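# Push the utility cart through the door and park it

## Task

Move the utility cart past the self-closing door into the yellow-taped parking area so that each of its four wheels sits fully inside the tape line, none resting on the tape. All three tubes in the cart's top tray must still stand upright. The robot must not topple or finish leaning, or the task fails. The cart has to stay parked by itself, not be held there by the robot, when the scene ends.

## Robot and tools

ROBOT. TidyBot++: a base 0.54 m long, 0.50 m wide and 0.38 m tall on four powered casters, carrying a single seven-joint arm with a two-finger gripper. The shoulder sits 0.12 m ahead of the base centre, 0.68 m off the floor. At the start the arm is folded, hand pointing down, poking up to 0.08 m past the base front, with the elbow up to 1.15 m high. Cameras: base_camera (fixed on the base, looking ahead) and wrist_camera (looks wherever the hand points).

FRAMES. Base frame: origin on the floor below the base centre, x ahead, y to the left, z up. hand_pose is reported in it: the point between the finger pads, its z axis along the fingers, its y axis along the closing direction. base_odometry is relative to where the base stood when the scene began; heading grows to the left and spans -3.142 to 3.142. It counts wheel turns, so slip looks like travel and drift of a few cm and degrees builds up. base_tilt is in degrees, forward and right positive when leaning that way, with a fixed bias of about 1 degree.

execute_actions. Argument actions: a list holding one action, or empty to just read state and images. An action may contain base, joints, speeds; all its motions begin together. base holds exactly one key, each a relative offset from where the base last reported itself: translate_m (metres, forward positive, -2 to 2), strafe_m (metres, left positive, -2 to 2) or rotate_rad (radians, counter-clockwise from above positive, -6.3 to 6.3). joints holds absolute targets by name, in radians: joint_1_rad (any angle; positive turns the arm clockwise from above, opposite to heading), joint_2_rad shoulder (-2.249 to 2.249), joint_3_rad (any angle; 3.14 is the straight setting), joint_4_rad elbow (-2.579 to 2.579), joint_5_rad (any angle), joint_6_rad wrist (-2.099 to 2.099), joint_7_rad (any angle; at 1.57 with hand down the fingers open sideways), and gripper_pos from 0 (open, about 85 mm gap) to 1 (closed, squeezing hard). Any-angle joints go the short way, so send turns bigger than half a revolution in steps. speeds caps top speeds for this action only: translate_m and strafe_m 0.05 to 0.5 m/s, rotate_rad 0.1 to 1.57 rad/s (the maxima are the defaults). A base move needing over 8.667 s at its cap is refused; any action ends after 15 s. Unknown keys or out-of-range numbers refuse the whole call with no motion. Anything you leave out may still be driving toward its old target. cameras: a list of base_camera, wrist_camera or all; omitted or null gives all, [] gives none.

Arm geometry with joint_1_rad 0, joint_3_rad 3.14, joint_5_rad 0: the arm stays in the base's x-z plane. Tilt from vertical (forward positive): upper arm (0.42 m) = joint_2_rad; forearm (0.31 m) = joint_2_rad - joint_4_rad; hand (0.31 m) = that minus joint_6_rad. Sum length*sin for reach ahead of the shoulder and length*cos for height above it. A downward hand reaches at most about 0.94 m high, near the base only. Tolerances for done: ±0.039 on joints 1-4, ±0.056 on 5-7, ±0.03 on the gripper.

wait: seconds from 0 to 10; commands nothing and returns state and images. zoom_image: camera (base_camera or wrist_camera) and region [x0, y0, x1, y1] in pixels from the top-left of that camera's latest full image, at most 504 by 504. read_manual: section "licences" only; no motion. finished_scene: scene = the current scene's number; ends it for good after the last command is held, and reports success.

RESULTS. base_status and joint_status: done (for the base, only that wheels turned the commanded amount, even if slipping or blocked); off_target (stopped away from target, may still push); contact_stop or time_out (target dropped, holding in place; for the base, contact_stop means something shoved it after it arrived and the wheels push back until the next base command); not_followed plus a "joint command not followed"/"cause:" line when a self-collision check withholds arm targets (gripper targets still run, withheld targets may be retried later). on_its_own lists what moved uncommanded. motor_effort is percent of maximum, sign toward higher values, bracketed number the noisy peak of the last action. ARM HIT: the arm struck the base or itself. MOTOR HOT from 60 °C; OVER-TEMPERATURE FAULT at 75 °C makes the arm sag, with joints showing limit_stop_at_motor_heat (resend the target). A torque fault (joints 1-4 above 104.5 N m, 5-7 above 51.3) freezes arm and gripper for 10 s and skips the rest of the call, while the base keeps going. If a result reports a stop, later motion calls in the same reply are skipped.

PRECISION. Friction leaves joints slightly short; correct by sending last command + (wanted - read). hand_pose may be 1-2 cm off; trust images. Held loads make the arm sag; never command a loaded joint to its read angle. Camera calibration (pinhole base_camera 644x364, fisheye wrist_camera 644x476) carries small errors.

AVOID. A blocked base keeps shoving hard and may still say done; watch odometry and images. Catching the arm on something 0.8 m or higher while driving can tip the robot; sideways force on a raised hand can lift wheels; back off or retract the arm to level it. Avoid slams, drops and hard pushes, keep the tubes from toppling, let the door close without the robot, and leave the cart resting on its own.

Each tool is called after ">>>" as a command line: name --argument value for each argument, lists and objects as JSON in quotes; but a table of rows of numbers goes row by row, as --pt "numbers of a row", without its own name.

## Session

I'll start by looking at the current state and camera images.

>>> execute_actions --actions '[]'

Scene clock: 0.00 s.
base_odometry: x=+0.000 y=+0.000 heading=+0.000 (m, m, rad; odometry frame)
base_tilt: forward=+0.1 right=+0.0 (deg)
base_status: not commanded
joint_positions: joint_1_rad=+0.015 joint_2_rad=-0.399 joint_3_rad=+3.107 joint_4_rad=-2.515 joint_5_rad=-0.012 joint_6_rad=-0.862 joint_7_rad=+1.567 gripper_pos=+0.000
joint_status: not commanded
motor_effort: joint_1_rad=-2 joint_2_rad=+2 joint_3_rad=+1 joint_4_rad=+14 joint_5_rad=+0 joint_6_rad=+1 joint_7_rad=+0 (%)
hand_pose: x=+0.2742 y=+0.0058 z=+0.5989 quat_wxyz=(+0.001, +0.997, +0.003, +0.081) (m; base frame)
pictures: base_camera, wrist_camera
Images, in order (width x height): base_camera 644x364, wrist_camera 644x476.

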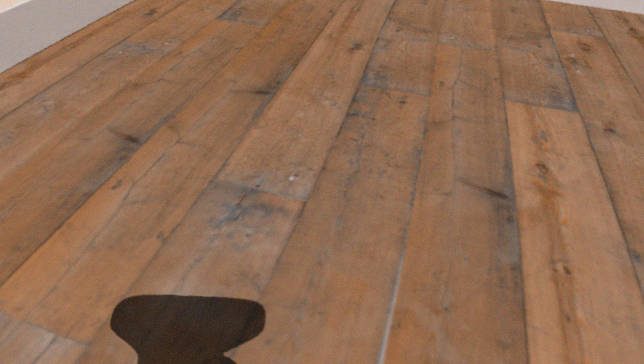

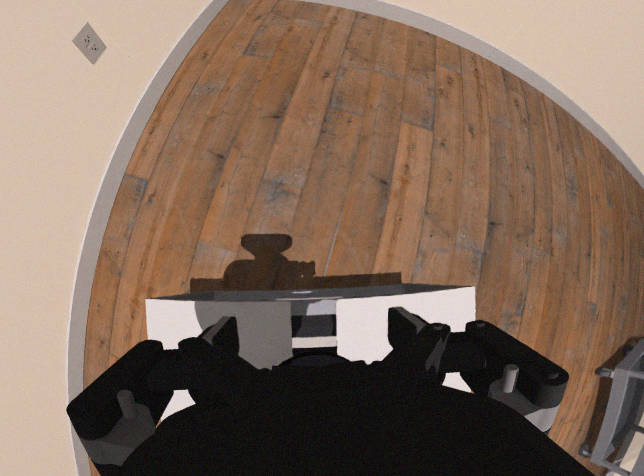

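>>> execute_actions --actions '[{"joints": {"joint_1_rad": 1.57, "joint_6_rad": 0.35}}]' --cameras '["wrist_camera"]'

Scene clock: 3.30 s.
base_odometry: x=+0.000 y=+0.000 heading=+0.000 (m, m, rad; odometry frame)
base_tilt: forward=+0.1 right=+0.1 (deg)
base_status: not commanded
joint_positions: joint_1_rad=+1.553 joint_2_rad=-0.399 joint_3_rad=+3.107 joint_4_rad=-2.515 joint_5_rad=-0.012 joint_6_rad=+0.310 joint_7_rad=+1.567 gripper_pos=+0.000
joint_status: all done
motor_effort: joint_1_rad=+0(1) joint_2_rad=-4(4) joint_3_rad=+1(2) joint_4_rad=+23(23) joint_5_rad=-1(1) joint_6_rad=+8(7) joint_7_rad=+0(0) (%)
hand_pose: x=+0.1411 y=-0.4071 z=+0.8333 quat_wxyz=(+0.428, +0.567, -0.544, +0.447) (m; base frame)
pictures: wrist_camera
camera_calibration (this result's frames):
wrist_camera: T_world_to_cam=[[-0.998972, -0.0136541, -0.0432352, 0.178032], [0.0389687, 0.228879, -0.972674, 0.95077], [0.0231767, -0.973359, -0.228112, -0.0741467], [0, 0, 0, 1]] pos_world=[0.142517, -0.287352, 0.915574]
Images, in order (width x height): wrist_camera 644x476.

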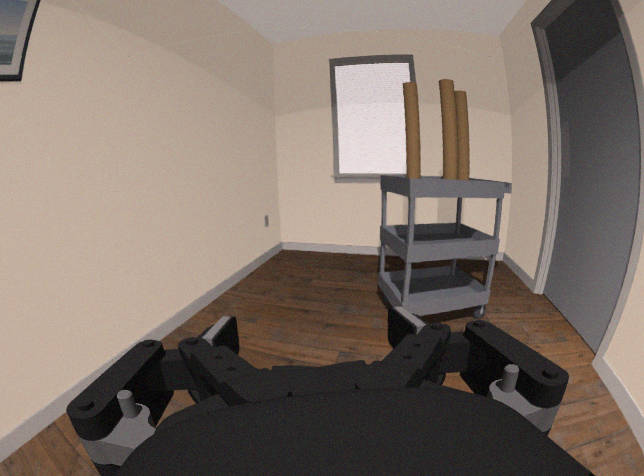

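>>> execute_actions --actions '[{"joints": {"joint_1_rad": 2.45}}]' --cameras '["wrist_camera"]'

Scene clock: 5.93 s.
base_odometry: x=+0.000 y=+0.000 heading=+0.000 (m, m, rad; odometry frame)
base_tilt: forward=+0.2 right=+0.0 (deg)
base_status: not commanded
joint_positions: joint_1_rad=+2.433 joint_2_rad=-0.399 joint_3_rad=+3.107 joint_4_rad=-2.515 joint_5_rad=-0.012 joint_6_rad=+0.310 joint_7_rad=+1.567 gripper_pos=+0.000
joint_status: all done
motor_effort: joint_1_rad=-1(3) joint_2_rad=-4(5) joint_3_rad=+1(2) joint_4_rad=+23(23) joint_5_rad=-1(1) joint_6_rad=+8(9) joint_7_rad=+0(0) (%)
hand_pose: x=-0.1806 y=-0.2765 z=+0.8333 quat_wxyz=(+0.578, +0.281, -0.733, +0.222) (m; base frame)
pictures: wrist_camera
camera_calibration (this result's frames):
wrist_camera: T_world_to_cam=[[-0.647052, 0.761219, -0.0432352, 0.136154], [0.20123, 0.115805, -0.972674, 0.931461], [-0.735411, -0.638072, -0.228112, 0.0161253], [0, 0, 0, 1]] pos_world=[-0.0874809, -0.201221, 0.915574]
Images, in order (width x height): wrist_camera 644x476.

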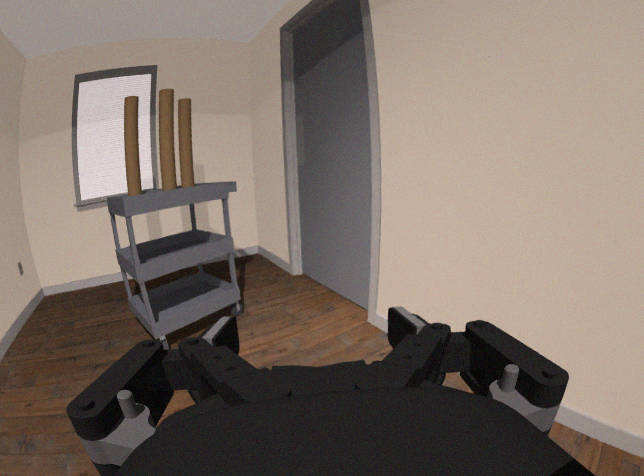

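>>> zoom_image --camera "wrist_camera" --region '[260, 0, 400, 340]'

>>> zoom_image --camera "wrist_camera" --region '[90, 70, 270, 350]'

Region (260, 0, 400, 340) of wrist_camera's 644x476 image, scaled by 1.482; it fills the left 208 columns of this view, and the rest is white.

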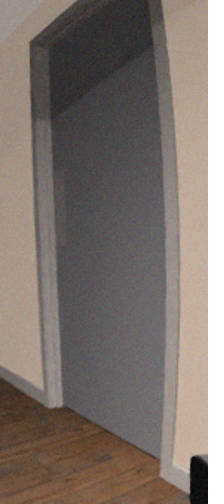

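Region (90, 70, 270, 350) of wrist_camera's 644x476 image, scaled by 1.800; it fills the left 324 columns of this view, and the rest is white.

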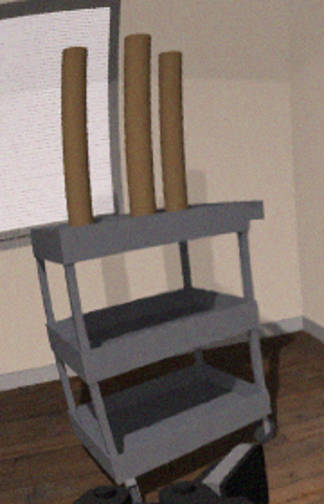

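>>> execute_actions --actions '[{"base": {"rotate_rad": -1.85}, "joints": {"joint_1_rad": 0.0}}]'

Scene clock: 19.43 s.
base_odometry: x=+0.000 y=+0.000 heading=-1.849 (m, m, rad; odometry frame)
base_tilt: forward=+0.1 right=+0.0 (deg)
base_status: done
joint_positions: joint_1_rad=+0.017 joint_2_rad=-0.399 joint_3_rad=+3.107 joint_4_rad=-2.515 joint_5_rad=-0.012 joint_6_rad=+0.310 joint_7_rad=+1.567 gripper_pos=+0.000
joint_status: all done
motor_effort: joint_1_rad=-2(2) joint_2_rad=-4(5) joint_3_rad=+1(2) joint_4_rad=+22(23) joint_5_rad=-1(1) joint_6_rad=+7(8) joint_7_rad=+0(0) (%)
hand_pose: x=+0.5266 y=+0.0082 z=+0.8333 quat_wxyz=(-0.003, +0.785, +0.003, +0.619) (m; base frame)
pictures: base_camera, wrist_camera
camera_calibration (this result's frames):
wrist_camera: T_world_to_cam=[[-0.0206116, -0.998852, -0.0432349, 0.0616069], [-0.227408, 0.0467944, -0.972675, 0.982469], [0.973581, -0.0102164, -0.228112, -0.187245], [0, 0, 0, 1]] pos_world=[0.40699, 0.0136492, 0.915574]
Images, in order (width x height): base_camera 644x364, wrist_camera 644x476.

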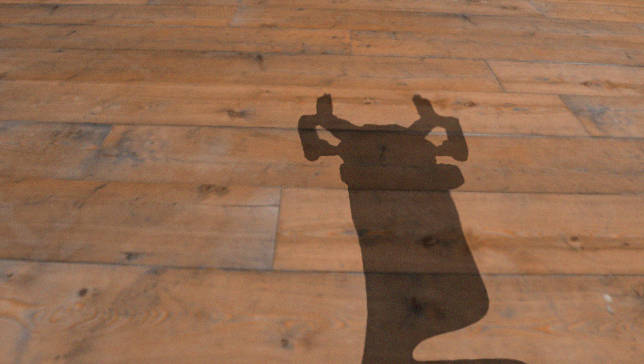

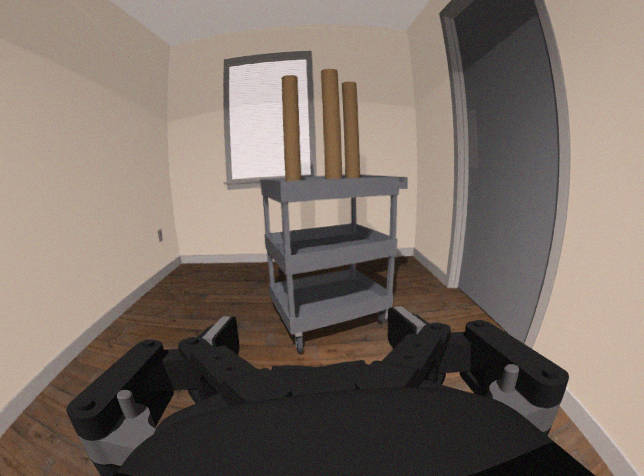

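>>> execute_actions --actions '[{"base": {"translate_m": 0.7}, "joints": {"joint_2_rad": 0.0, "joint_4_rad": -0.9, "joint_6_rad": -1.3}}]'

Scene clock: 24.80 s.
base_odometry: x=-0.193 y=-0.673 heading=-1.850 (m, m, rad; odometry frame)
base_tilt: forward=+0.1 right=+0.0 (deg)
base_status: done
joint_positions: joint_1_rad=+0.017 joint_2_rad=-0.008 joint_3_rad=+3.107 joint_4_rad=-0.920 joint_5_rad=-0.012 joint_6_rad=-1.260 joint_7_rad=+1.567 gripper_pos=+0.000
joint_status: all done
motor_effort: joint_1_rad=-1(2) joint_2_rad=-18(21) joint_3_rad=+1(2) joint_4_rad=+21(26) joint_5_rad=-1(1) joint_6_rad=+7(8) joint_7_rad=+0(0) (%)
hand_pose: x=+0.6206 y=+0.0139 z=+1.1188 quat_wxyz=(-0.011, +0.885, +0.007, +0.466) (m; base frame)
pictures: base_camera, wrist_camera
camera_calibration (this result's frames):
wrist_camera: T_world_to_cam=[[-0.0183365, -0.998945, -0.0420916, 0.0789099], [-0.560722, 0.0451295, -0.826773, 1.32489], [0.827801, 0.00844153, -0.560958, 0.24901], [0, 0, 0, 1]] pos_world=[0.538209, 0.0169332, 1.23839]
Images, in order (width x height): base_camera 644x364, wrist_camera 644x476.

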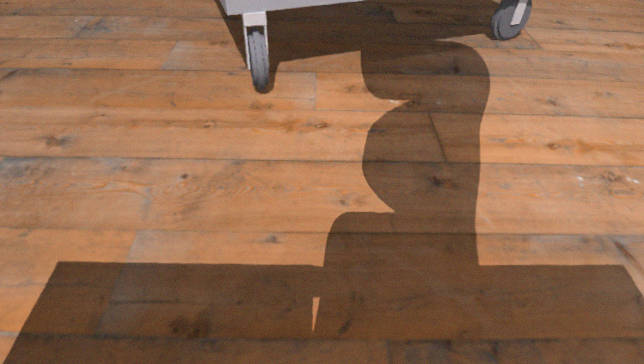

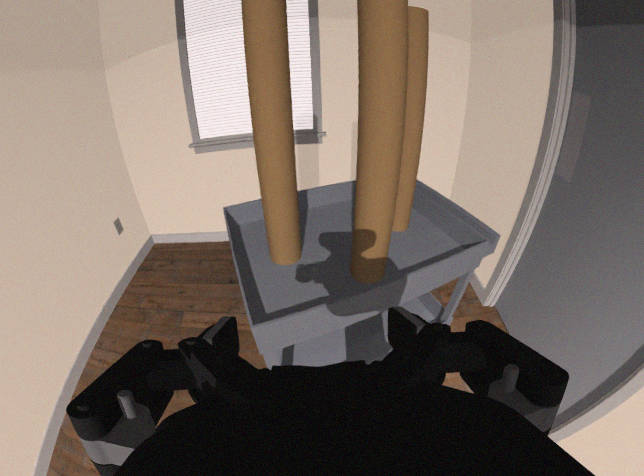

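>>> zoom_image --camera "wrist_camera" --region '[380, 160, 520, 300]'

>>> zoom_image --camera "base_camera" --region '[200, 0, 560, 110]'

Region (380, 160, 520, 300) of wrist_camera's 644x476 image, scaled by 3.600.

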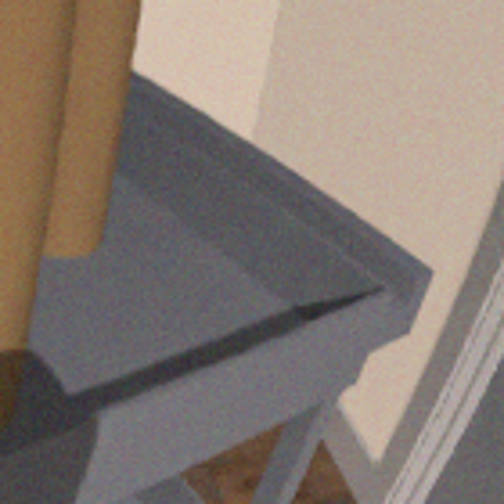

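Region (200, 0, 560, 110) of base_camera's 644x364 image, scaled by 1.400; it fills the top 154 rows of this view, and the rest is white.

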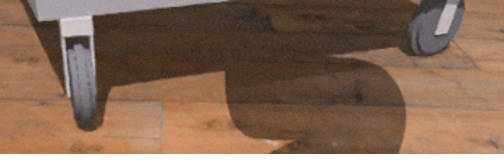

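>>> zoom_image --camera "wrist_camera" --region '[440, 240, 644, 440]'

Region (440, 240, 644, 440) of wrist_camera's 644x476 image, scaled by 2.471; it fills the top 494 rows of this view, and the rest is white.

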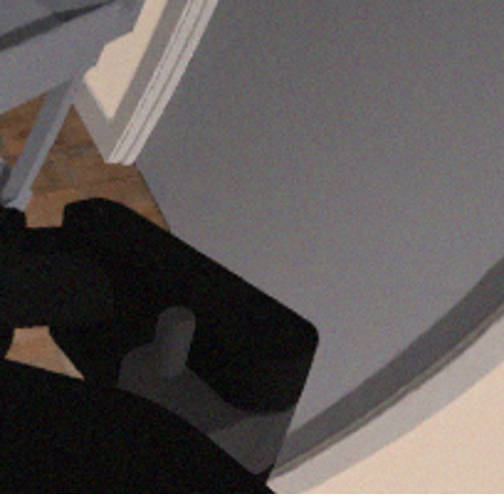

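>>> execute_actions --actions '[{"base": {"strafe_m": -0.72}, "joints": {"joint_6_rad": -1.9}}]'

Scene clock: 40.77 s.
base_odometry: x=-0.886 y=-0.475 heading=-1.849 (m, m, rad; odometry frame)
base_tilt: forward=+0.1 right=+0.1 (deg)
base_status: done
joint_positions: joint_1_rad=+0.013 joint_2_rad=-0.007 joint_3_rad=+3.107 joint_4_rad=-0.917 joint_5_rad=-0.012 joint_6_rad=-1.881 joint_7_rad=+1.567 gripper_pos=+0.000
joint_status: all done
motor_effort: joint_1_rad=-2(0) joint_2_rad=-16(19) joint_3_rad=+1(3) joint_4_rad=+18(21) joint_5_rad=-1(2) joint_6_rad=+2(6) joint_7_rad=+0(0) (%)
hand_pose: x=+0.4706 y=+0.0125 z=+1.0031 quat_wxyz=(-0.008, +0.985, +0.011, +0.174) (m; base frame)
pictures: base_camera, wrist_camera
camera_calibration (this result's frames):
wrist_camera: T_world_to_cam=[[-0.0256492, -0.999611, -0.0109347, 0.0420757], [-0.936766, 0.0278527, -0.348846, 0.842951], [0.349015, 0.0012956, -0.937116, 0.911054], [0, 0, 0, 1]] pos_world=[0.472756, 0.0174006, 1.14828]
Images, in order (width x height): base_camera 644x364, wrist_camera 644x476.

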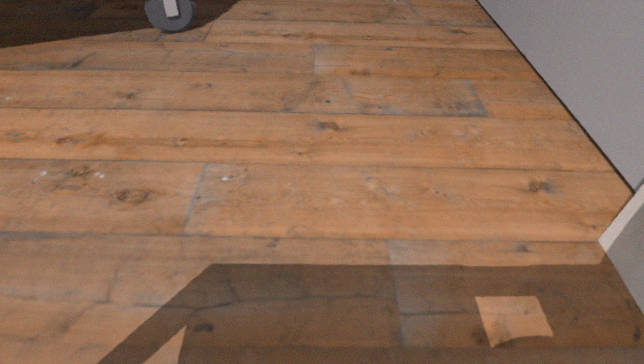

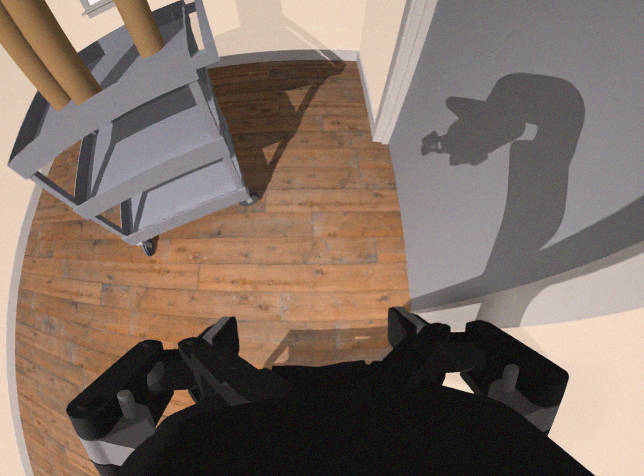

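>>> zoom_image --camera "wrist_camera" --region '[100, 0, 300, 260]'

>>> zoom_image --camera "wrist_camera" --region '[340, 80, 440, 180]'

Region (100, 0, 300, 260) of wrist_camera's 644x476 image, scaled by 1.938; it fills the left 388 columns of this view, and the rest is white.

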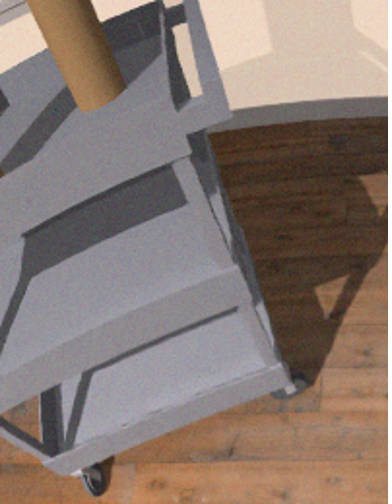

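Region (340, 80, 440, 180) of wrist_camera's 644x476 image, scaled by 5.040.

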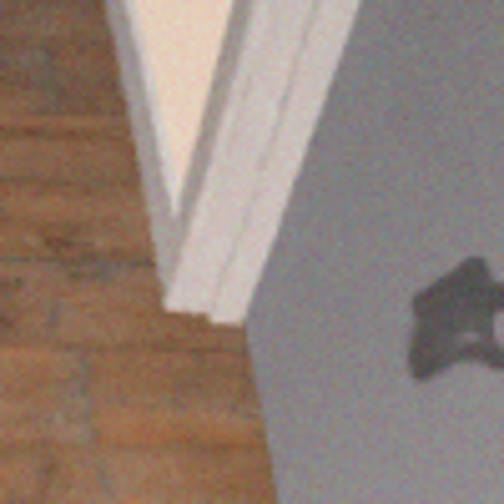

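>>> execute_actions --actions '[{"base": {"strafe_m": -0.04}}]' --cameras '[]'

>>> execute_actions --actions '[{"base": {"translate_m": 0.6}, "joints": {"joint_2_rad": -0.1, "joint_4_rad": -1.15, "joint_6_rad": -2.05}}]'

Scene clock: 51.73 s.
base_odometry: x=-0.924 y=-0.464 heading=-1.849 (m, m, rad; odometry frame)
base_tilt: forward=+0.1 right=+0.1 (deg)
base_status: done
joint_positions: joint_1_rad=+0.011 joint_2_rad=-0.007 joint_3_rad=+3.108 joint_4_rad=-0.917 joint_5_rad=-0.012 joint_6_rad=-1.881 joint_7_rad=+1.567 gripper_pos=+0.000
joint_status: not commanded
motor_effort: joint_1_rad=-2(3) joint_2_rad=-15(17) joint_3_rad=+1(1) joint_4_rad=+18(19) joint_5_rad=-1(2) joint_6_rad=+2(4) joint_7_rad=+0(0) (%)
hand_pose: x=+0.4706 y=+0.0130 z=+1.0031 quat_wxyz=(-0.008, +0.985, +0.012, +0.174) (m; base frame)
pictures: none
No camera images: the call's "cameras" was empty. Leave "cameras" out to get every camera's image.

Scene clock: 54.30 s.
base_odometry: x=-1.089 y=-1.041 heading=-1.850 (m, m, rad; odometry frame)
base_tilt: forward=+0.1 right=+0.0 (deg)
base_status: done
joint_positions: joint_1_rad=+0.011 joint_2_rad=-0.097 joint_3_rad=+3.108 joint_4_rad=-1.131 joint_5_rad=-0.012 joint_6_rad=-2.014 joint_7_rad=+1.567 gripper_pos=+0.000
joint_status: all done
motor_effort: joint_1_rad=-1(2) joint_2_rad=-12(17) joint_3_rad=+1(1) joint_4_rad=+18(19) joint_5_rad=-1(1) joint_6_rad=+1(4) joint_7_rad=+0(0) (%)
hand_pose: x=+0.3771 y=+0.0114 z=+0.9515 quat_wxyz=(-0.004, +0.999, +0.012, +0.047) (m; base frame)
pictures: base_camera, wrist_camera
camera_calibration (this result's frames):
wrist_camera: T_world_to_cam=[[-0.0242603, -0.999693, 0.00499614, 0.022406], [-0.994696, 0.0236388, -0.100102, 0.522614], [0.0999528, -0.00739814, -0.994965, 1.04434], [0, 0, 0, 1]] pos_world=[0.416001, 0.0177714, 1.09129]
Images, in order (width x height): base_camera 644x364, wrist_camera 644x476.

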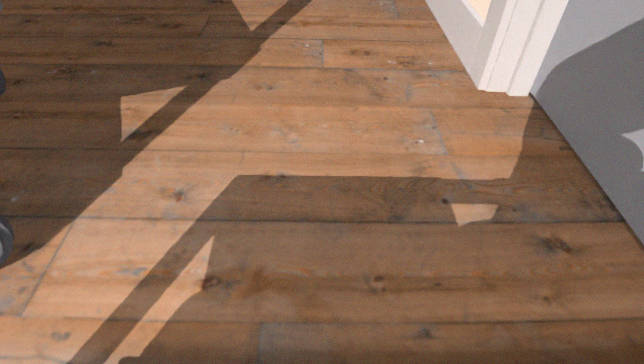

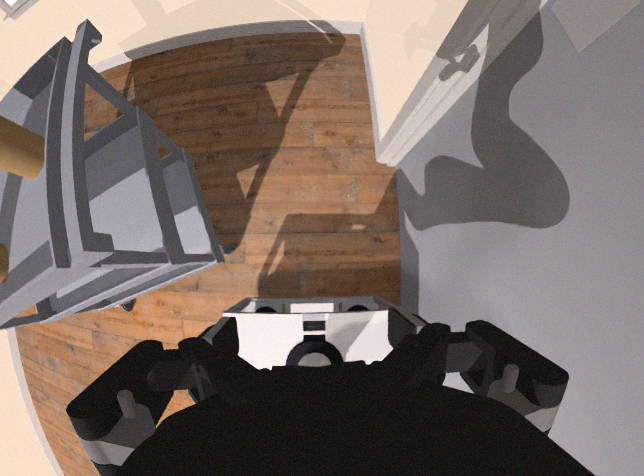

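>>> zoom_image --camera "wrist_camera" --region '[0, 0, 260, 320]'

Region (0, 0, 260, 320) of wrist_camera's 644x476 image, scaled by 1.575; it fills the left 410 columns of this view, and the rest is white.

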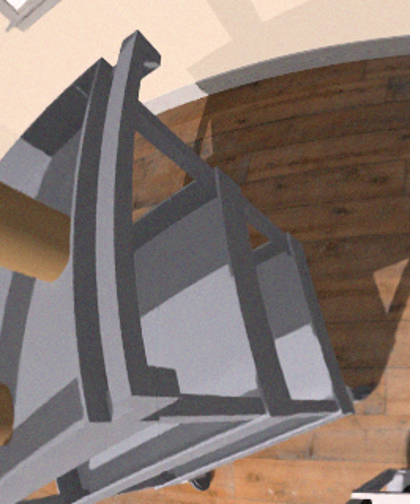

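>>> execute_actions --actions '[{"base": {"translate_m": 0.47}, "joints": {"gripper_pos": 0.25}}]'

Scene clock: 58.43 s.
base_odometry: x=-1.219 y=-1.493 heading=-1.850 (m, m, rad; odometry frame)
base_tilt: forward=+0.1 right=+0.0 (deg)
base_status: done
joint_positions: joint_1_rad=+0.011 joint_2_rad=-0.093 joint_3_rad=+3.108 joint_4_rad=-1.131 joint_5_rad=-0.012 joint_6_rad=-2.014 joint_7_rad=+1.567 gripper_pos=+0.250
joint_status: all done
motor_effort: joint_1_rad=-1(2) joint_2_rad=-11(16) joint_3_rad=+1(2) joint_4_rad=+18(19) joint_5_rad=-1(1) joint_6_rad=+1(1) joint_7_rad=+0(0) (%)
hand_pose: x=+0.3780 y=+0.0114 z=+0.9502 quat_wxyz=(-0.004, +0.999, +0.012, +0.045) (m; base frame)
pictures: base_camera, wrist_camera
camera_calibration (this result's frames):
wrist_camera: T_world_to_cam=[[-0.0242401, -0.999693, 0.00508219, 0.0223291], [-0.995142, 0.0236438, -0.0955709, 0.519235], [0.0954214, -0.00737414, -0.99541, 1.04519], [0, 0, 0, 1]] pos_world=[0.417521, 0.0177529, 1.0899]
Images, in order (width x height): base_camera 644x364, wrist_camera 644x476.

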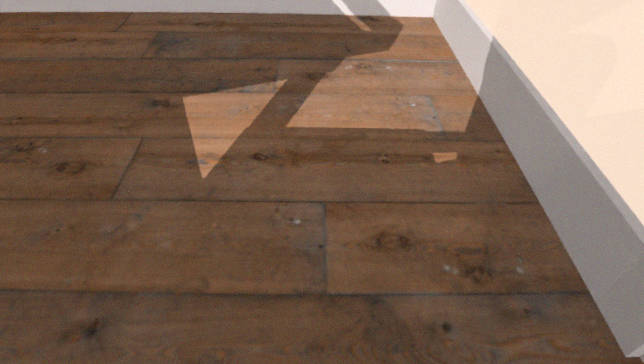

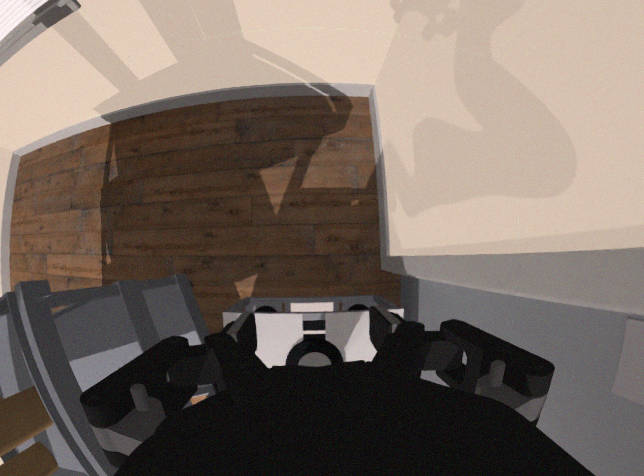

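>>> execute_actions --actions '[{"joints": {"joint_1_rad": -1.43, "joint_7_rad": 0.485, "joint_2_rad": 0.05, "joint_4_rad": -1.05, "joint_6_rad": -2.06}}]' --cameras '["wrist_camera"]'

Scene clock: 61.97 s.
base_odometry: x=-1.219 y=-1.493 heading=-1.850 (m, m, rad; odometry frame)
base_tilt: forward=+0.1 right=+0.0 (deg)
base_status: not commanded
joint_positions: joint_1_rad=-1.414 joint_2_rad=+0.034 joint_3_rad=+3.108 joint_4_rad=-1.074 joint_5_rad=-0.012 joint_6_rad=-2.018 joint_7_rad=+0.520 gripper_pos=+0.250
joint_status: all done
motor_effort: joint_1_rad=-2(2) joint_2_rad=-17(18) joint_3_rad=+1(0) joint_4_rad=+18(18) joint_5_rad=+0(1) joint_6_rad=+0(0) joint_7_rad=+0(0) (%)
hand_pose: x=+0.1514 y=+0.2986 z=+0.9315 quat_wxyz=(-0.010, +0.980, +0.200, -0.003) (m; base frame)
pictures: wrist_camera
camera_calibration (this result's frames):
wrist_camera: T_world_to_cam=[[0.346887, -0.937903, -0.00272708, 0.236619], [-0.937905, -0.346879, -0.00316169, 0.301053], [0.00201939, 0.0036545, -0.999991, 1.06541], [0, 0, 0, 1]] pos_world=[0.198128, 0.322461, 1.067]
Images, in order (width x height): wrist_camera 644x476.

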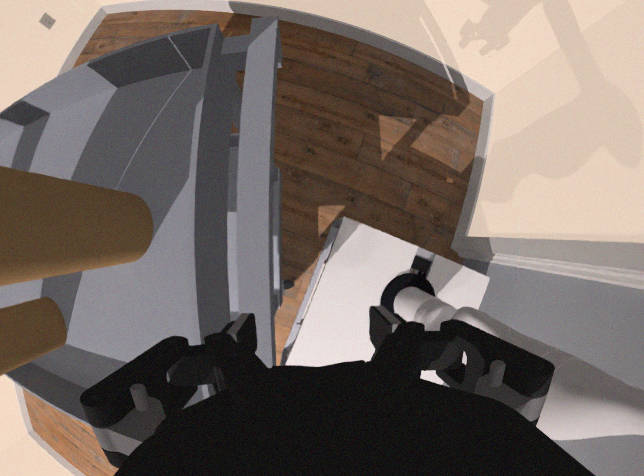

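>>> execute_actions --actions '[{"joints": {"joint_1_rad": -1.361, "joint_7_rad": 0.592, "joint_2_rad": 0.178, "joint_4_rad": -0.911, "gripper_pos": 0.37}}]' --cameras '["wrist_camera"]'

Scene clock: 67.60 s.
base_odometry: x=-1.219 y=-1.493 heading=-1.850 (m, m, rad; odometry frame)
base_tilt: forward=+0.1 right=+0.0 (deg)
base_status: not commanded
joint_positions: joint_1_rad=-1.376 joint_2_rad=+0.177 joint_3_rad=+3.108 joint_4_rad=-0.932 joint_5_rad=-0.012 joint_6_rad=-2.020 joint_7_rad=+0.558 gripper_pos=+0.370
joint_status: all done
motor_effort: joint_1_rad=-1(1) joint_2_rad=-23(24) joint_3_rad=+1(0) joint_4_rad=+18(19) joint_5_rad=-1(0) joint_6_rad=+0(1) joint_7_rad=+0(0) (%)
hand_pose: x=+0.1733 y=+0.3548 z=+0.9251 quat_wxyz=(-0.009, +0.980, +0.200, -0.006) (m; base frame)
pictures: wrist_camera
camera_calibration (this result's frames):
wrist_camera: T_world_to_cam=[[0.346943, -0.937884, -0.00224181, 0.28123], [-0.937883, -0.346947, 0.00186812, 0.336455], [-0.00252987, 0.00145442, -0.999996, 1.06031], [0, 0, 0, 1]] pos_world=[0.220667, 0.378951, 1.06031]
Images, in order (width x height): wrist_camera 644x476.

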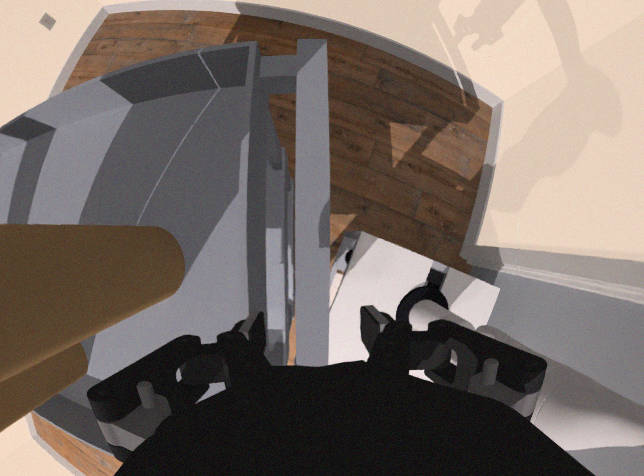

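>>> execute_actions --actions '[{"joints": {"joint_2_rad": 0.125, "joint_4_rad": -1.14, "joint_6_rad": -1.835, "gripper_pos": 0.45}}]' --cameras '["wrist_camera"]'

Scene clock: 71.53 s.
base_odometry: x=-1.219 y=-1.493 heading=-1.850 (m, m, rad; odometry frame)
base_tilt: forward=+0.2 right=+0.0 (deg)
base_status: not commanded
joint_positions: joint_1_rad=-1.376 joint_2_rad=+0.142 joint_3_rad=+3.108 joint_4_rad=-1.121 joint_5_rad=-0.012 joint_6_rad=-1.875 joint_7_rad=+0.558 gripper_pos=+0.450
joint_status: all done
motor_effort: joint_1_rad=-1(1) joint_2_rad=-22(23) joint_3_rad=+1(1) joint_4_rad=+19(19) joint_5_rad=-1(1) joint_6_rad=+0(0) joint_7_rad=+0(0) (%)
hand_pose: x=+0.1728 y=+0.3560 z=+0.8821 quat_wxyz=(-0.004, +0.980, +0.199, -0.007) (m; base frame)
pictures: wrist_camera
camera_calibration (this result's frames):
wrist_camera: T_world_to_cam=[[0.345593, -0.938364, 0.00628985, 0.27534], [-0.938378, -0.345557, 0.00616613, 0.33222], [-0.00361258, -0.00803322, -0.999961, 1.02087], [0, 0, 0, 1]] pos_world=[0.22028, 0.38137, 1.01705]
Images, in order (width x height): wrist_camera 644x476.

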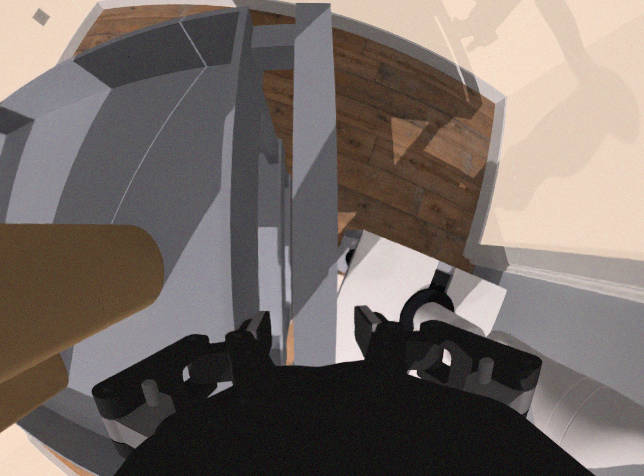

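>>> execute_actions --actions '[{"joints": {"joint_2_rad": 0.098, "joint_4_rad": -1.299, "joint_6_rad": -1.702}}]' --cameras '["wrist_camera"]'

Scene clock: 73.53 s.
base_odometry: x=-1.219 y=-1.493 heading=-1.850 (m, m, rad; odometry frame)
base_tilt: forward=+0.2 right=+0.0 (deg)
base_status: not commanded
joint_positions: joint_1_rad=-1.376 joint_2_rad=+0.111 joint_3_rad=+3.108 joint_4_rad=-1.279 joint_5_rad=-0.012 joint_6_rad=-1.743 joint_7_rad=+0.558 gripper_pos=+0.450
joint_status: all done
motor_effort: joint_1_rad=-2(2) joint_2_rad=-22(23) joint_3_rad=+1(0) joint_4_rad=+20(20) joint_5_rad=+0(1) joint_6_rad=+0(1) joint_7_rad=+0(0) (%)
hand_pose: x=+0.1719 y=+0.3540 z=+0.8453 quat_wxyz=(-0.007, +0.980, +0.198, -0.006) (m; base frame)
pictures: wrist_camera
camera_calibration (this result's frames):
wrist_camera: T_world_to_cam=[[0.344212, -0.938889, 0.0023176, 0.27779], [-0.938889, -0.344205, 0.00316608, 0.333118], [-0.00217487, -0.00326577, -0.999992, 0.982155], [0, 0, 0, 1]] pos_world=[0.219278, 0.378683, 0.980449]
Images, in order (width x height): wrist_camera 644x476.

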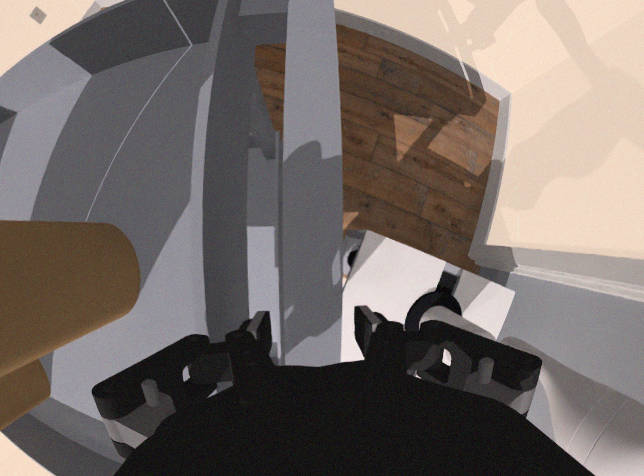

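Fingers straddle the bar. Closing the gripper.

>>> execute_actions --actions '[{"joints": {"gripper_pos": 1.0}}]' --cameras '["wrist_camera"]'

Scene clock: 74.77 s.
base_odometry: x=-1.219 y=-1.493 heading=-1.850 (m, m, rad; odometry frame)
base_tilt: forward=+0.1 right=+0.0 (deg)
base_status: not commanded
joint_positions: joint_1_rad=-1.373 joint_2_rad=+0.109 joint_3_rad=+3.108 joint_4_rad=-1.280 joint_5_rad=-0.013 joint_6_rad=-1.738 joint_7_rad=+0.558 gripper_pos=+0.738
joint_status: gripper_pos off_target (ended at +0.738, target +1.000)
motor_effort: joint_1_rad=-1(3) joint_2_rad=-22(25) joint_3_rad=+0(2) joint_4_rad=+18(24) joint_5_rad=+0(2) joint_6_rad=-1(4) joint_7_rad=+2(4) (%)
hand_pose: x=+0.1730 y=+0.3547 z=+0.8458 quat_wxyz=(-0.010, +0.980, +0.197, -0.005) (m; base frame)
pictures: wrist_camera
camera_calibration (this result's frames):
wrist_camera: T_world_to_cam=[[0.34126, -0.939964, -0.00311424, 0.283603], [-0.939968, -0.341263, 0.000477406, 0.335857], [-0.00151152, 0.00276437, -0.999995, 0.980366], [0, 0, 0, 1]] pos_world=[0.220395, 0.378482, 0.981084]
Images, in order (width x height): wrist_camera 644x476.

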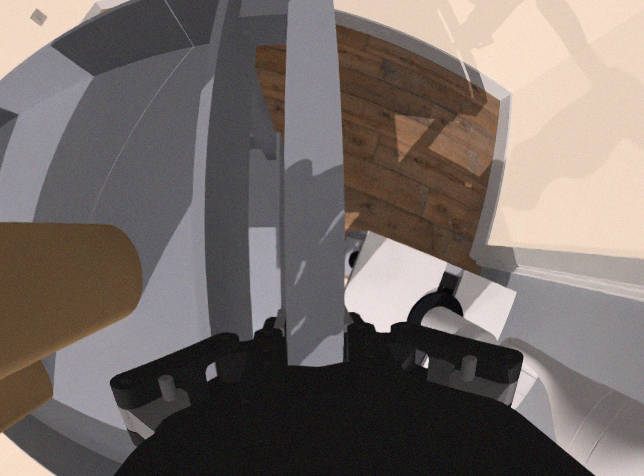

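>>> execute_actions --actions '[{"base": {"strafe_m": -0.11}, "speeds": {"strafe_m": 0.08}}]'

Scene clock: 77.10 s.
base_odometry: x=-1.325 y=-1.463 heading=-1.850 (m, m, rad; odometry frame)
base_tilt: forward=+0.1 right=+0.0 (deg)
base_status: done
joint_positions: joint_1_rad=-1.364 joint_2_rad=+0.103 joint_3_rad=+3.110 joint_4_rad=-1.288 joint_5_rad=-0.013 joint_6_rad=-1.707 joint_7_rad=+0.558 gripper_pos=+0.738
joint_status: not commanded
motor_effort: joint_1_rad=-2(5) joint_2_rad=-21(26) joint_3_rad=-1(3) joint_4_rad=+19(22) joint_5_rad=-3(6) joint_6_rad=+3(6) joint_7_rad=+2(5) (%)
hand_pose: x=+0.1781 y=+0.3609 z=+0.8456 quat_wxyz=(-0.023, +0.981, +0.191, +0.001) (m; base frame)
pictures: base_camera, wrist_camera
camera_calibration (this result's frames):
wrist_camera: T_world_to_cam=[[0.330563, -0.943354, -0.0284795, 0.312283], [-0.943774, -0.330275, -0.0144325, 0.352044], [0.00420893, 0.031649, -0.99949, 0.968294], [0, 0, 0, 1]] pos_world=[0.224946, 0.380219, 0.981775]
Images, in order (width x height): base_camera 644x364, wrist_camera 644x476.

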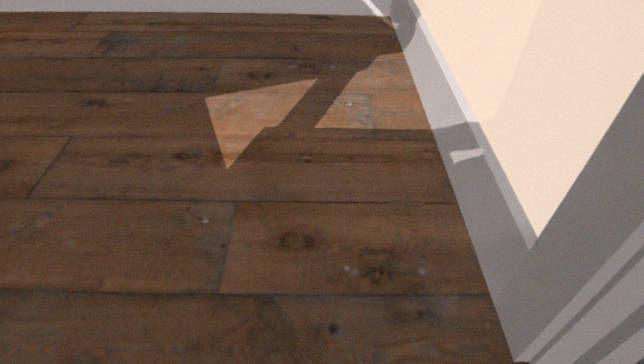

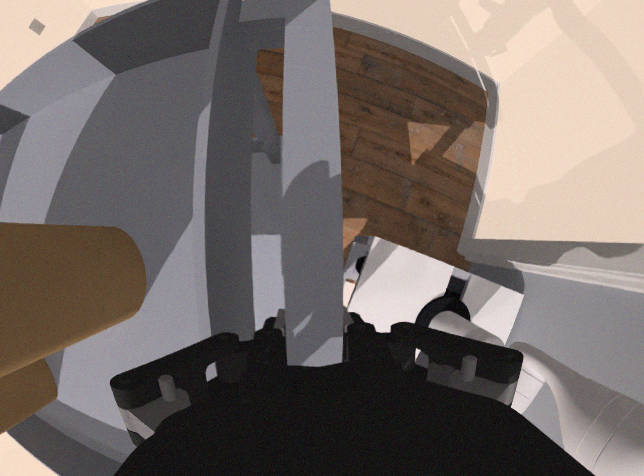

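>>> execute_actions --actions '[{"base": {"strafe_m": -0.2}, "speeds": {"strafe_m": 0.07}}]'

Scene clock: 80.73 s.
base_odometry: x=-1.517 y=-1.408 heading=-1.850 (m, m, rad; odometry frame)
base_tilt: forward=+0.1 right=+0.1 (deg)
base_status: done
joint_positions: joint_1_rad=-1.362 joint_2_rad=+0.102 joint_3_rad=+3.110 joint_4_rad=-1.290 joint_5_rad=-0.012 joint_6_rad=-1.704 joint_7_rad=+0.558 gripper_pos=+0.738
joint_status: not commanded
motor_effort: joint_1_rad=-3(3) joint_2_rad=-21(28) joint_3_rad=-1(3) joint_4_rad=+19(23) joint_5_rad=-4(6) joint_6_rad=+3(6) joint_7_rad=+2(3) (%)
hand_pose: x=+0.1791 y=+0.3612 z=+0.8456 quat_wxyz=(-0.024, +0.981, +0.190, +0.001) (m; base frame)
pictures: base_camera, wrist_camera
camera_calibration (this result's frames):
wrist_camera: T_world_to_cam=[[0.328362, -0.944053, -0.0307007, 0.314672], [-0.944536, -0.327995, -0.0164562, 0.354135], [0.00546582, 0.0344015, -0.999393, 0.966966], [0, 0, 0, 1]] pos_world=[0.225882, 0.379956, 0.981868]
Images, in order (width x height): base_camera 644x364, wrist_camera 644x476.

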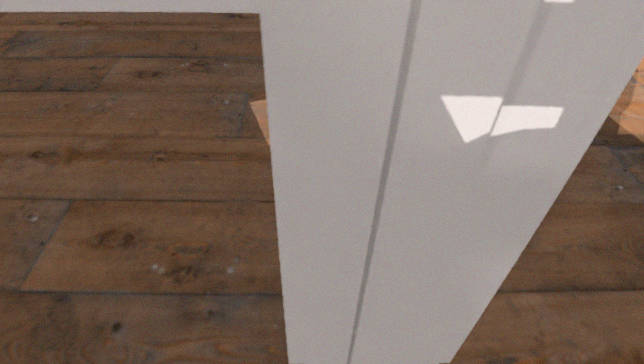

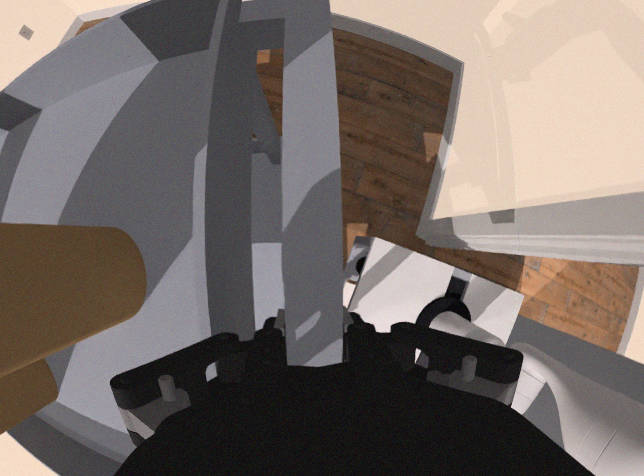

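>>> execute_actions --actions '[{"base": {"strafe_m": -0.22}, "speeds": {"strafe_m": 0.1}}]'

Scene clock: 84.33 s.
base_odometry: x=-1.729 y=-1.347 heading=-1.850 (m, m, rad; odometry frame)
base_tilt: forward=+0.1 right=+0.0 (deg)
base_status: done
joint_positions: joint_1_rad=-1.359 joint_2_rad=+0.097 joint_3_rad=+3.112 joint_4_rad=-1.295 joint_5_rad=-0.006 joint_6_rad=-1.701 joint_7_rad=+0.558 gripper_pos=+0.738
joint_status: not commanded
motor_effort: joint_1_rad=-3(6) joint_2_rad=-21(28) joint_3_rad=-2(5) joint_4_rad=+20(23) joint_5_rad=-5(9) joint_6_rad=+5(7) joint_7_rad=+1(3) (%)
hand_pose: x=+0.1822 y=+0.3593 z=+0.8457 quat_wxyz=(-0.024, +0.982, +0.187, +0.005) (m; base frame)
pictures: base_camera, wrist_camera
camera_calibration (this result's frames):
wrist_camera: T_world_to_cam=[[0.323426, -0.945796, -0.0294066, 0.312362], [-0.946177, -0.322849, -0.0227608, 0.360251], [0.0120332, 0.0351853, -0.999308, 0.965541], [0, 0, 0, 1]] pos_world=[0.228217, 0.377764, 0.982258]
Images, in order (width x height): base_camera 644x364, wrist_camera 644x476.

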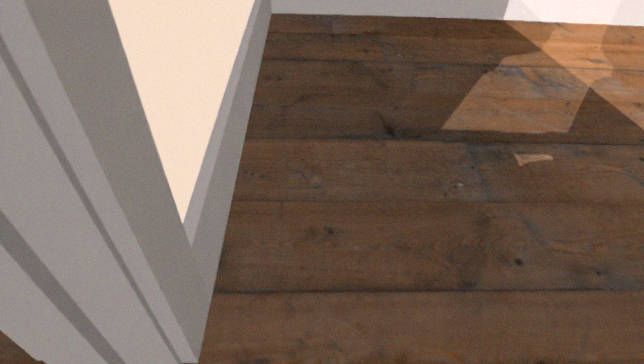

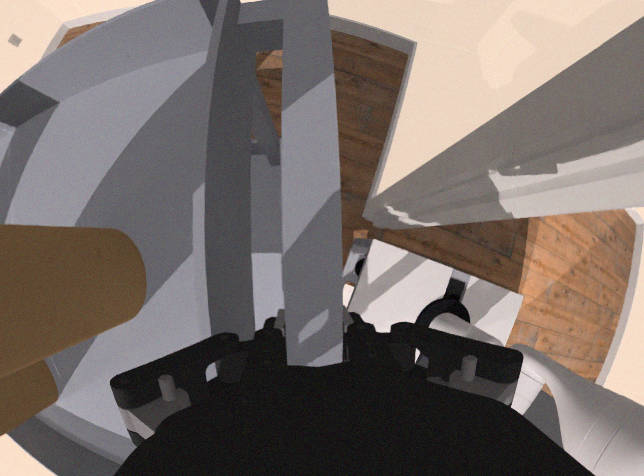

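>>> execute_actions --actions '[{"base": {"translate_m": -0.1}, "speeds": {"translate_m": 0.1}, "joints": {"joint_7_rad": 0.37}}]'

Scene clock: 87.57 s.
base_odometry: x=-1.701 y=-1.251 heading=-1.850 (m, m, rad; odometry frame)
base_tilt: forward=+0.1 right=+0.0 (deg)
base_status: done
joint_positions: joint_1_rad=-1.349 joint_2_rad=+0.097 joint_3_rad=+3.123 joint_4_rad=-1.295 joint_5_rad=+0.002 joint_6_rad=-1.703 joint_7_rad=+0.382 gripper_pos=+0.739
joint_status: all done
motor_effort: joint_1_rad=-4(7) joint_2_rad=-19(22) joint_3_rad=-2(5) joint_4_rad=+20(22) joint_5_rad=-3(9) joint_6_rad=+4(6) joint_7_rad=+3(8) (%)
hand_pose: x=+0.1921 y=+0.3571 z=+0.8457 quat_wxyz=(-0.023, +0.996, +0.089, +0.007) (m; base frame)
pictures: base_camera, wrist_camera
camera_calibration (this result's frames):
wrist_camera: T_world_to_cam=[[0.130458, -0.991081, -0.0271776, 0.358359], [-0.991288, -0.129886, -0.0218511, 0.30787], [0.0181263, 0.0297915, -0.999392, 0.966327], [0, 0, 0, 1]] pos_world=[0.240921, 0.366363, 0.982206]
Images, in order (width x height): base_camera 644x364, wrist_camera 644x476.

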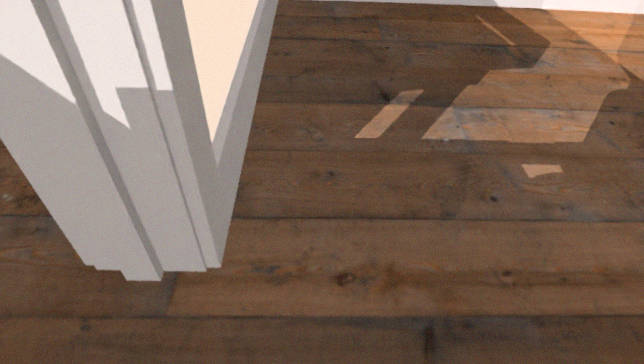

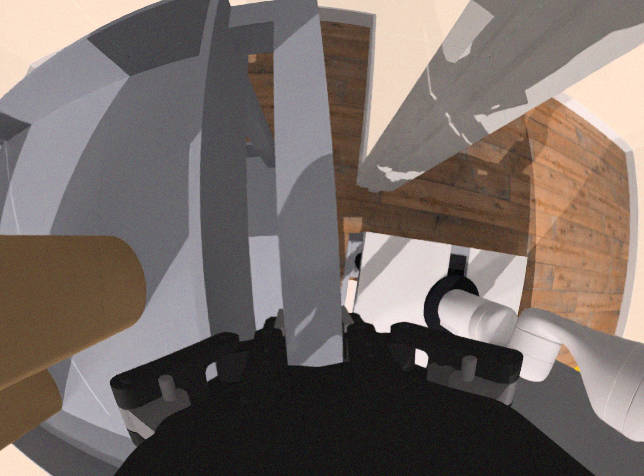

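>>> execute_actions --actions '[{"base": {"translate_m": -0.1}, "speeds": {"translate_m": 0.1}, "joints": {"joint_7_rad": 0.2}}]'

Scene clock: 89.90 s.
base_odometry: x=-1.674 y=-1.155 heading=-1.850 (m, m, rad; odometry frame)
base_tilt: forward=+0.1 right=+0.0 (deg)
base_status: done
joint_positions: joint_1_rad=-1.350 joint_2_rad=+0.095 joint_3_rad=+3.123 joint_4_rad=-1.297 joint_5_rad=+0.002 joint_6_rad=-1.706 joint_7_rad=+0.210 gripper_pos=+0.739
joint_status: all done
motor_effort: joint_1_rad=-4(8) joint_2_rad=-20(27) joint_3_rad=-2(6) joint_4_rad=+18(22) joint_5_rad=-2(9) joint_6_rad=+2(7) joint_7_rad=+4(8) (%)
hand_pose: x=+0.1916 y=+0.3552 z=+0.8456 quat_wxyz=(-0.021, +1.000, +0.003, +0.005) (m; base frame)
pictures: base_camera, wrist_camera
camera_calibration (this result's frames):
wrist_camera: T_world_to_cam=[[-0.0409485, -0.998837, -0.0254684, 0.390759], [-0.999046, 0.0413177, -0.0141408, 0.241247], [0.0151767, 0.0248651, -0.999576, 0.968831], [0, 0, 0, 1]] pos_world=[0.242314, 0.356246, 0.981783]
Images, in order (width x height): base_camera 644x364, wrist_camera 644x476.

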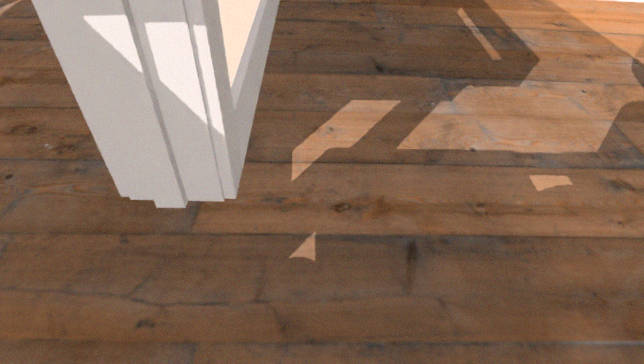

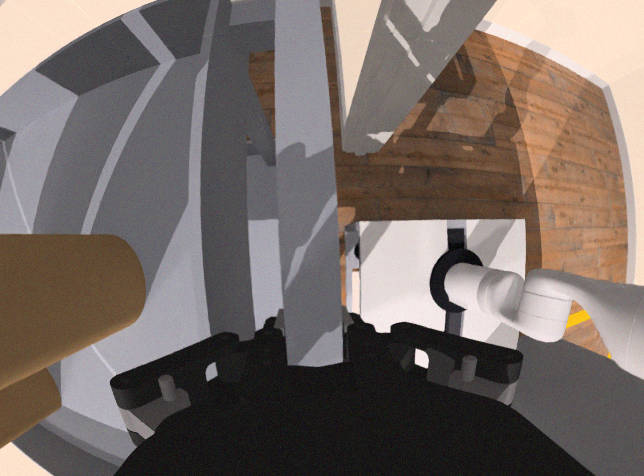

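>>> execute_actions --actions '[{"base": {"strafe_m": -0.3}, "speeds": {"strafe_m": 0.15}, "joints": {"joint_2_rad": -0.082, "joint_4_rad": -1.477}}]'

Scene clock: 97.40 s.
base_odometry: x=-1.963 y=-1.072 heading=-1.849 (m, m, rad; odometry frame)
base_tilt: forward=+0.1 right=+0.0 (deg)
base_status: done
joint_positions: joint_1_rad=-1.357 joint_2_rad=-0.086 joint_3_rad=+3.106 joint_4_rad=-1.481 joint_5_rad=+0.000 joint_6_rad=-1.701 joint_7_rad=+0.205 gripper_pos=+0.739
joint_status: all done
motor_effort: joint_1_rad=+2(2) joint_2_rad=-13(32) joint_3_rad=+4(5) joint_4_rad=+21(24) joint_5_rad=+1(3) joint_6_rad=+5(11) joint_7_rad=-2(5) (%)
hand_pose: x=+0.1682 y=+0.2829 z=+0.8448 quat_wxyz=(-0.022, +1.000, +0.013, +0.006) (m; base frame)
pictures: base_camera, wrist_camera
camera_calibration (this result's frames):
wrist_camera: T_world_to_cam=[[-0.0208102, -0.999426, -0.0267141, 0.31539], [-0.999637, 0.0212577, -0.0165773, 0.228657], [0.0171357, 0.0263594, -0.999506, 0.969297], [0, 0, 0, 1]] pos_world=[0.218528, 0.284798, 0.981034]
Images, in order (width x height): base_camera 644x364, wrist_camera 644x476.

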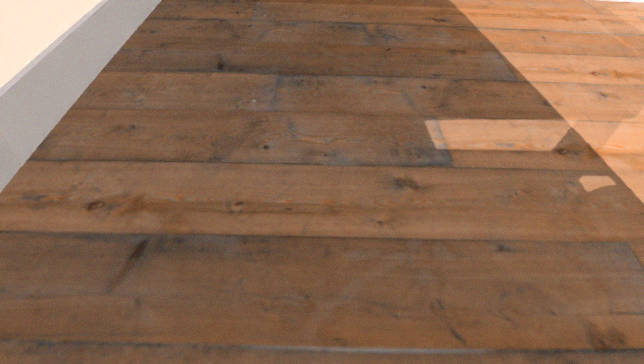

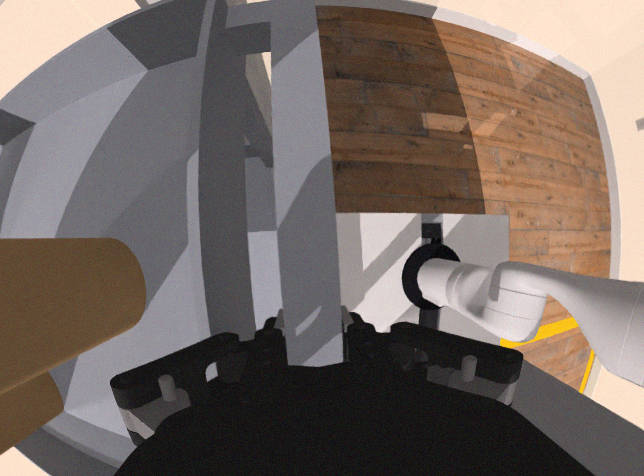

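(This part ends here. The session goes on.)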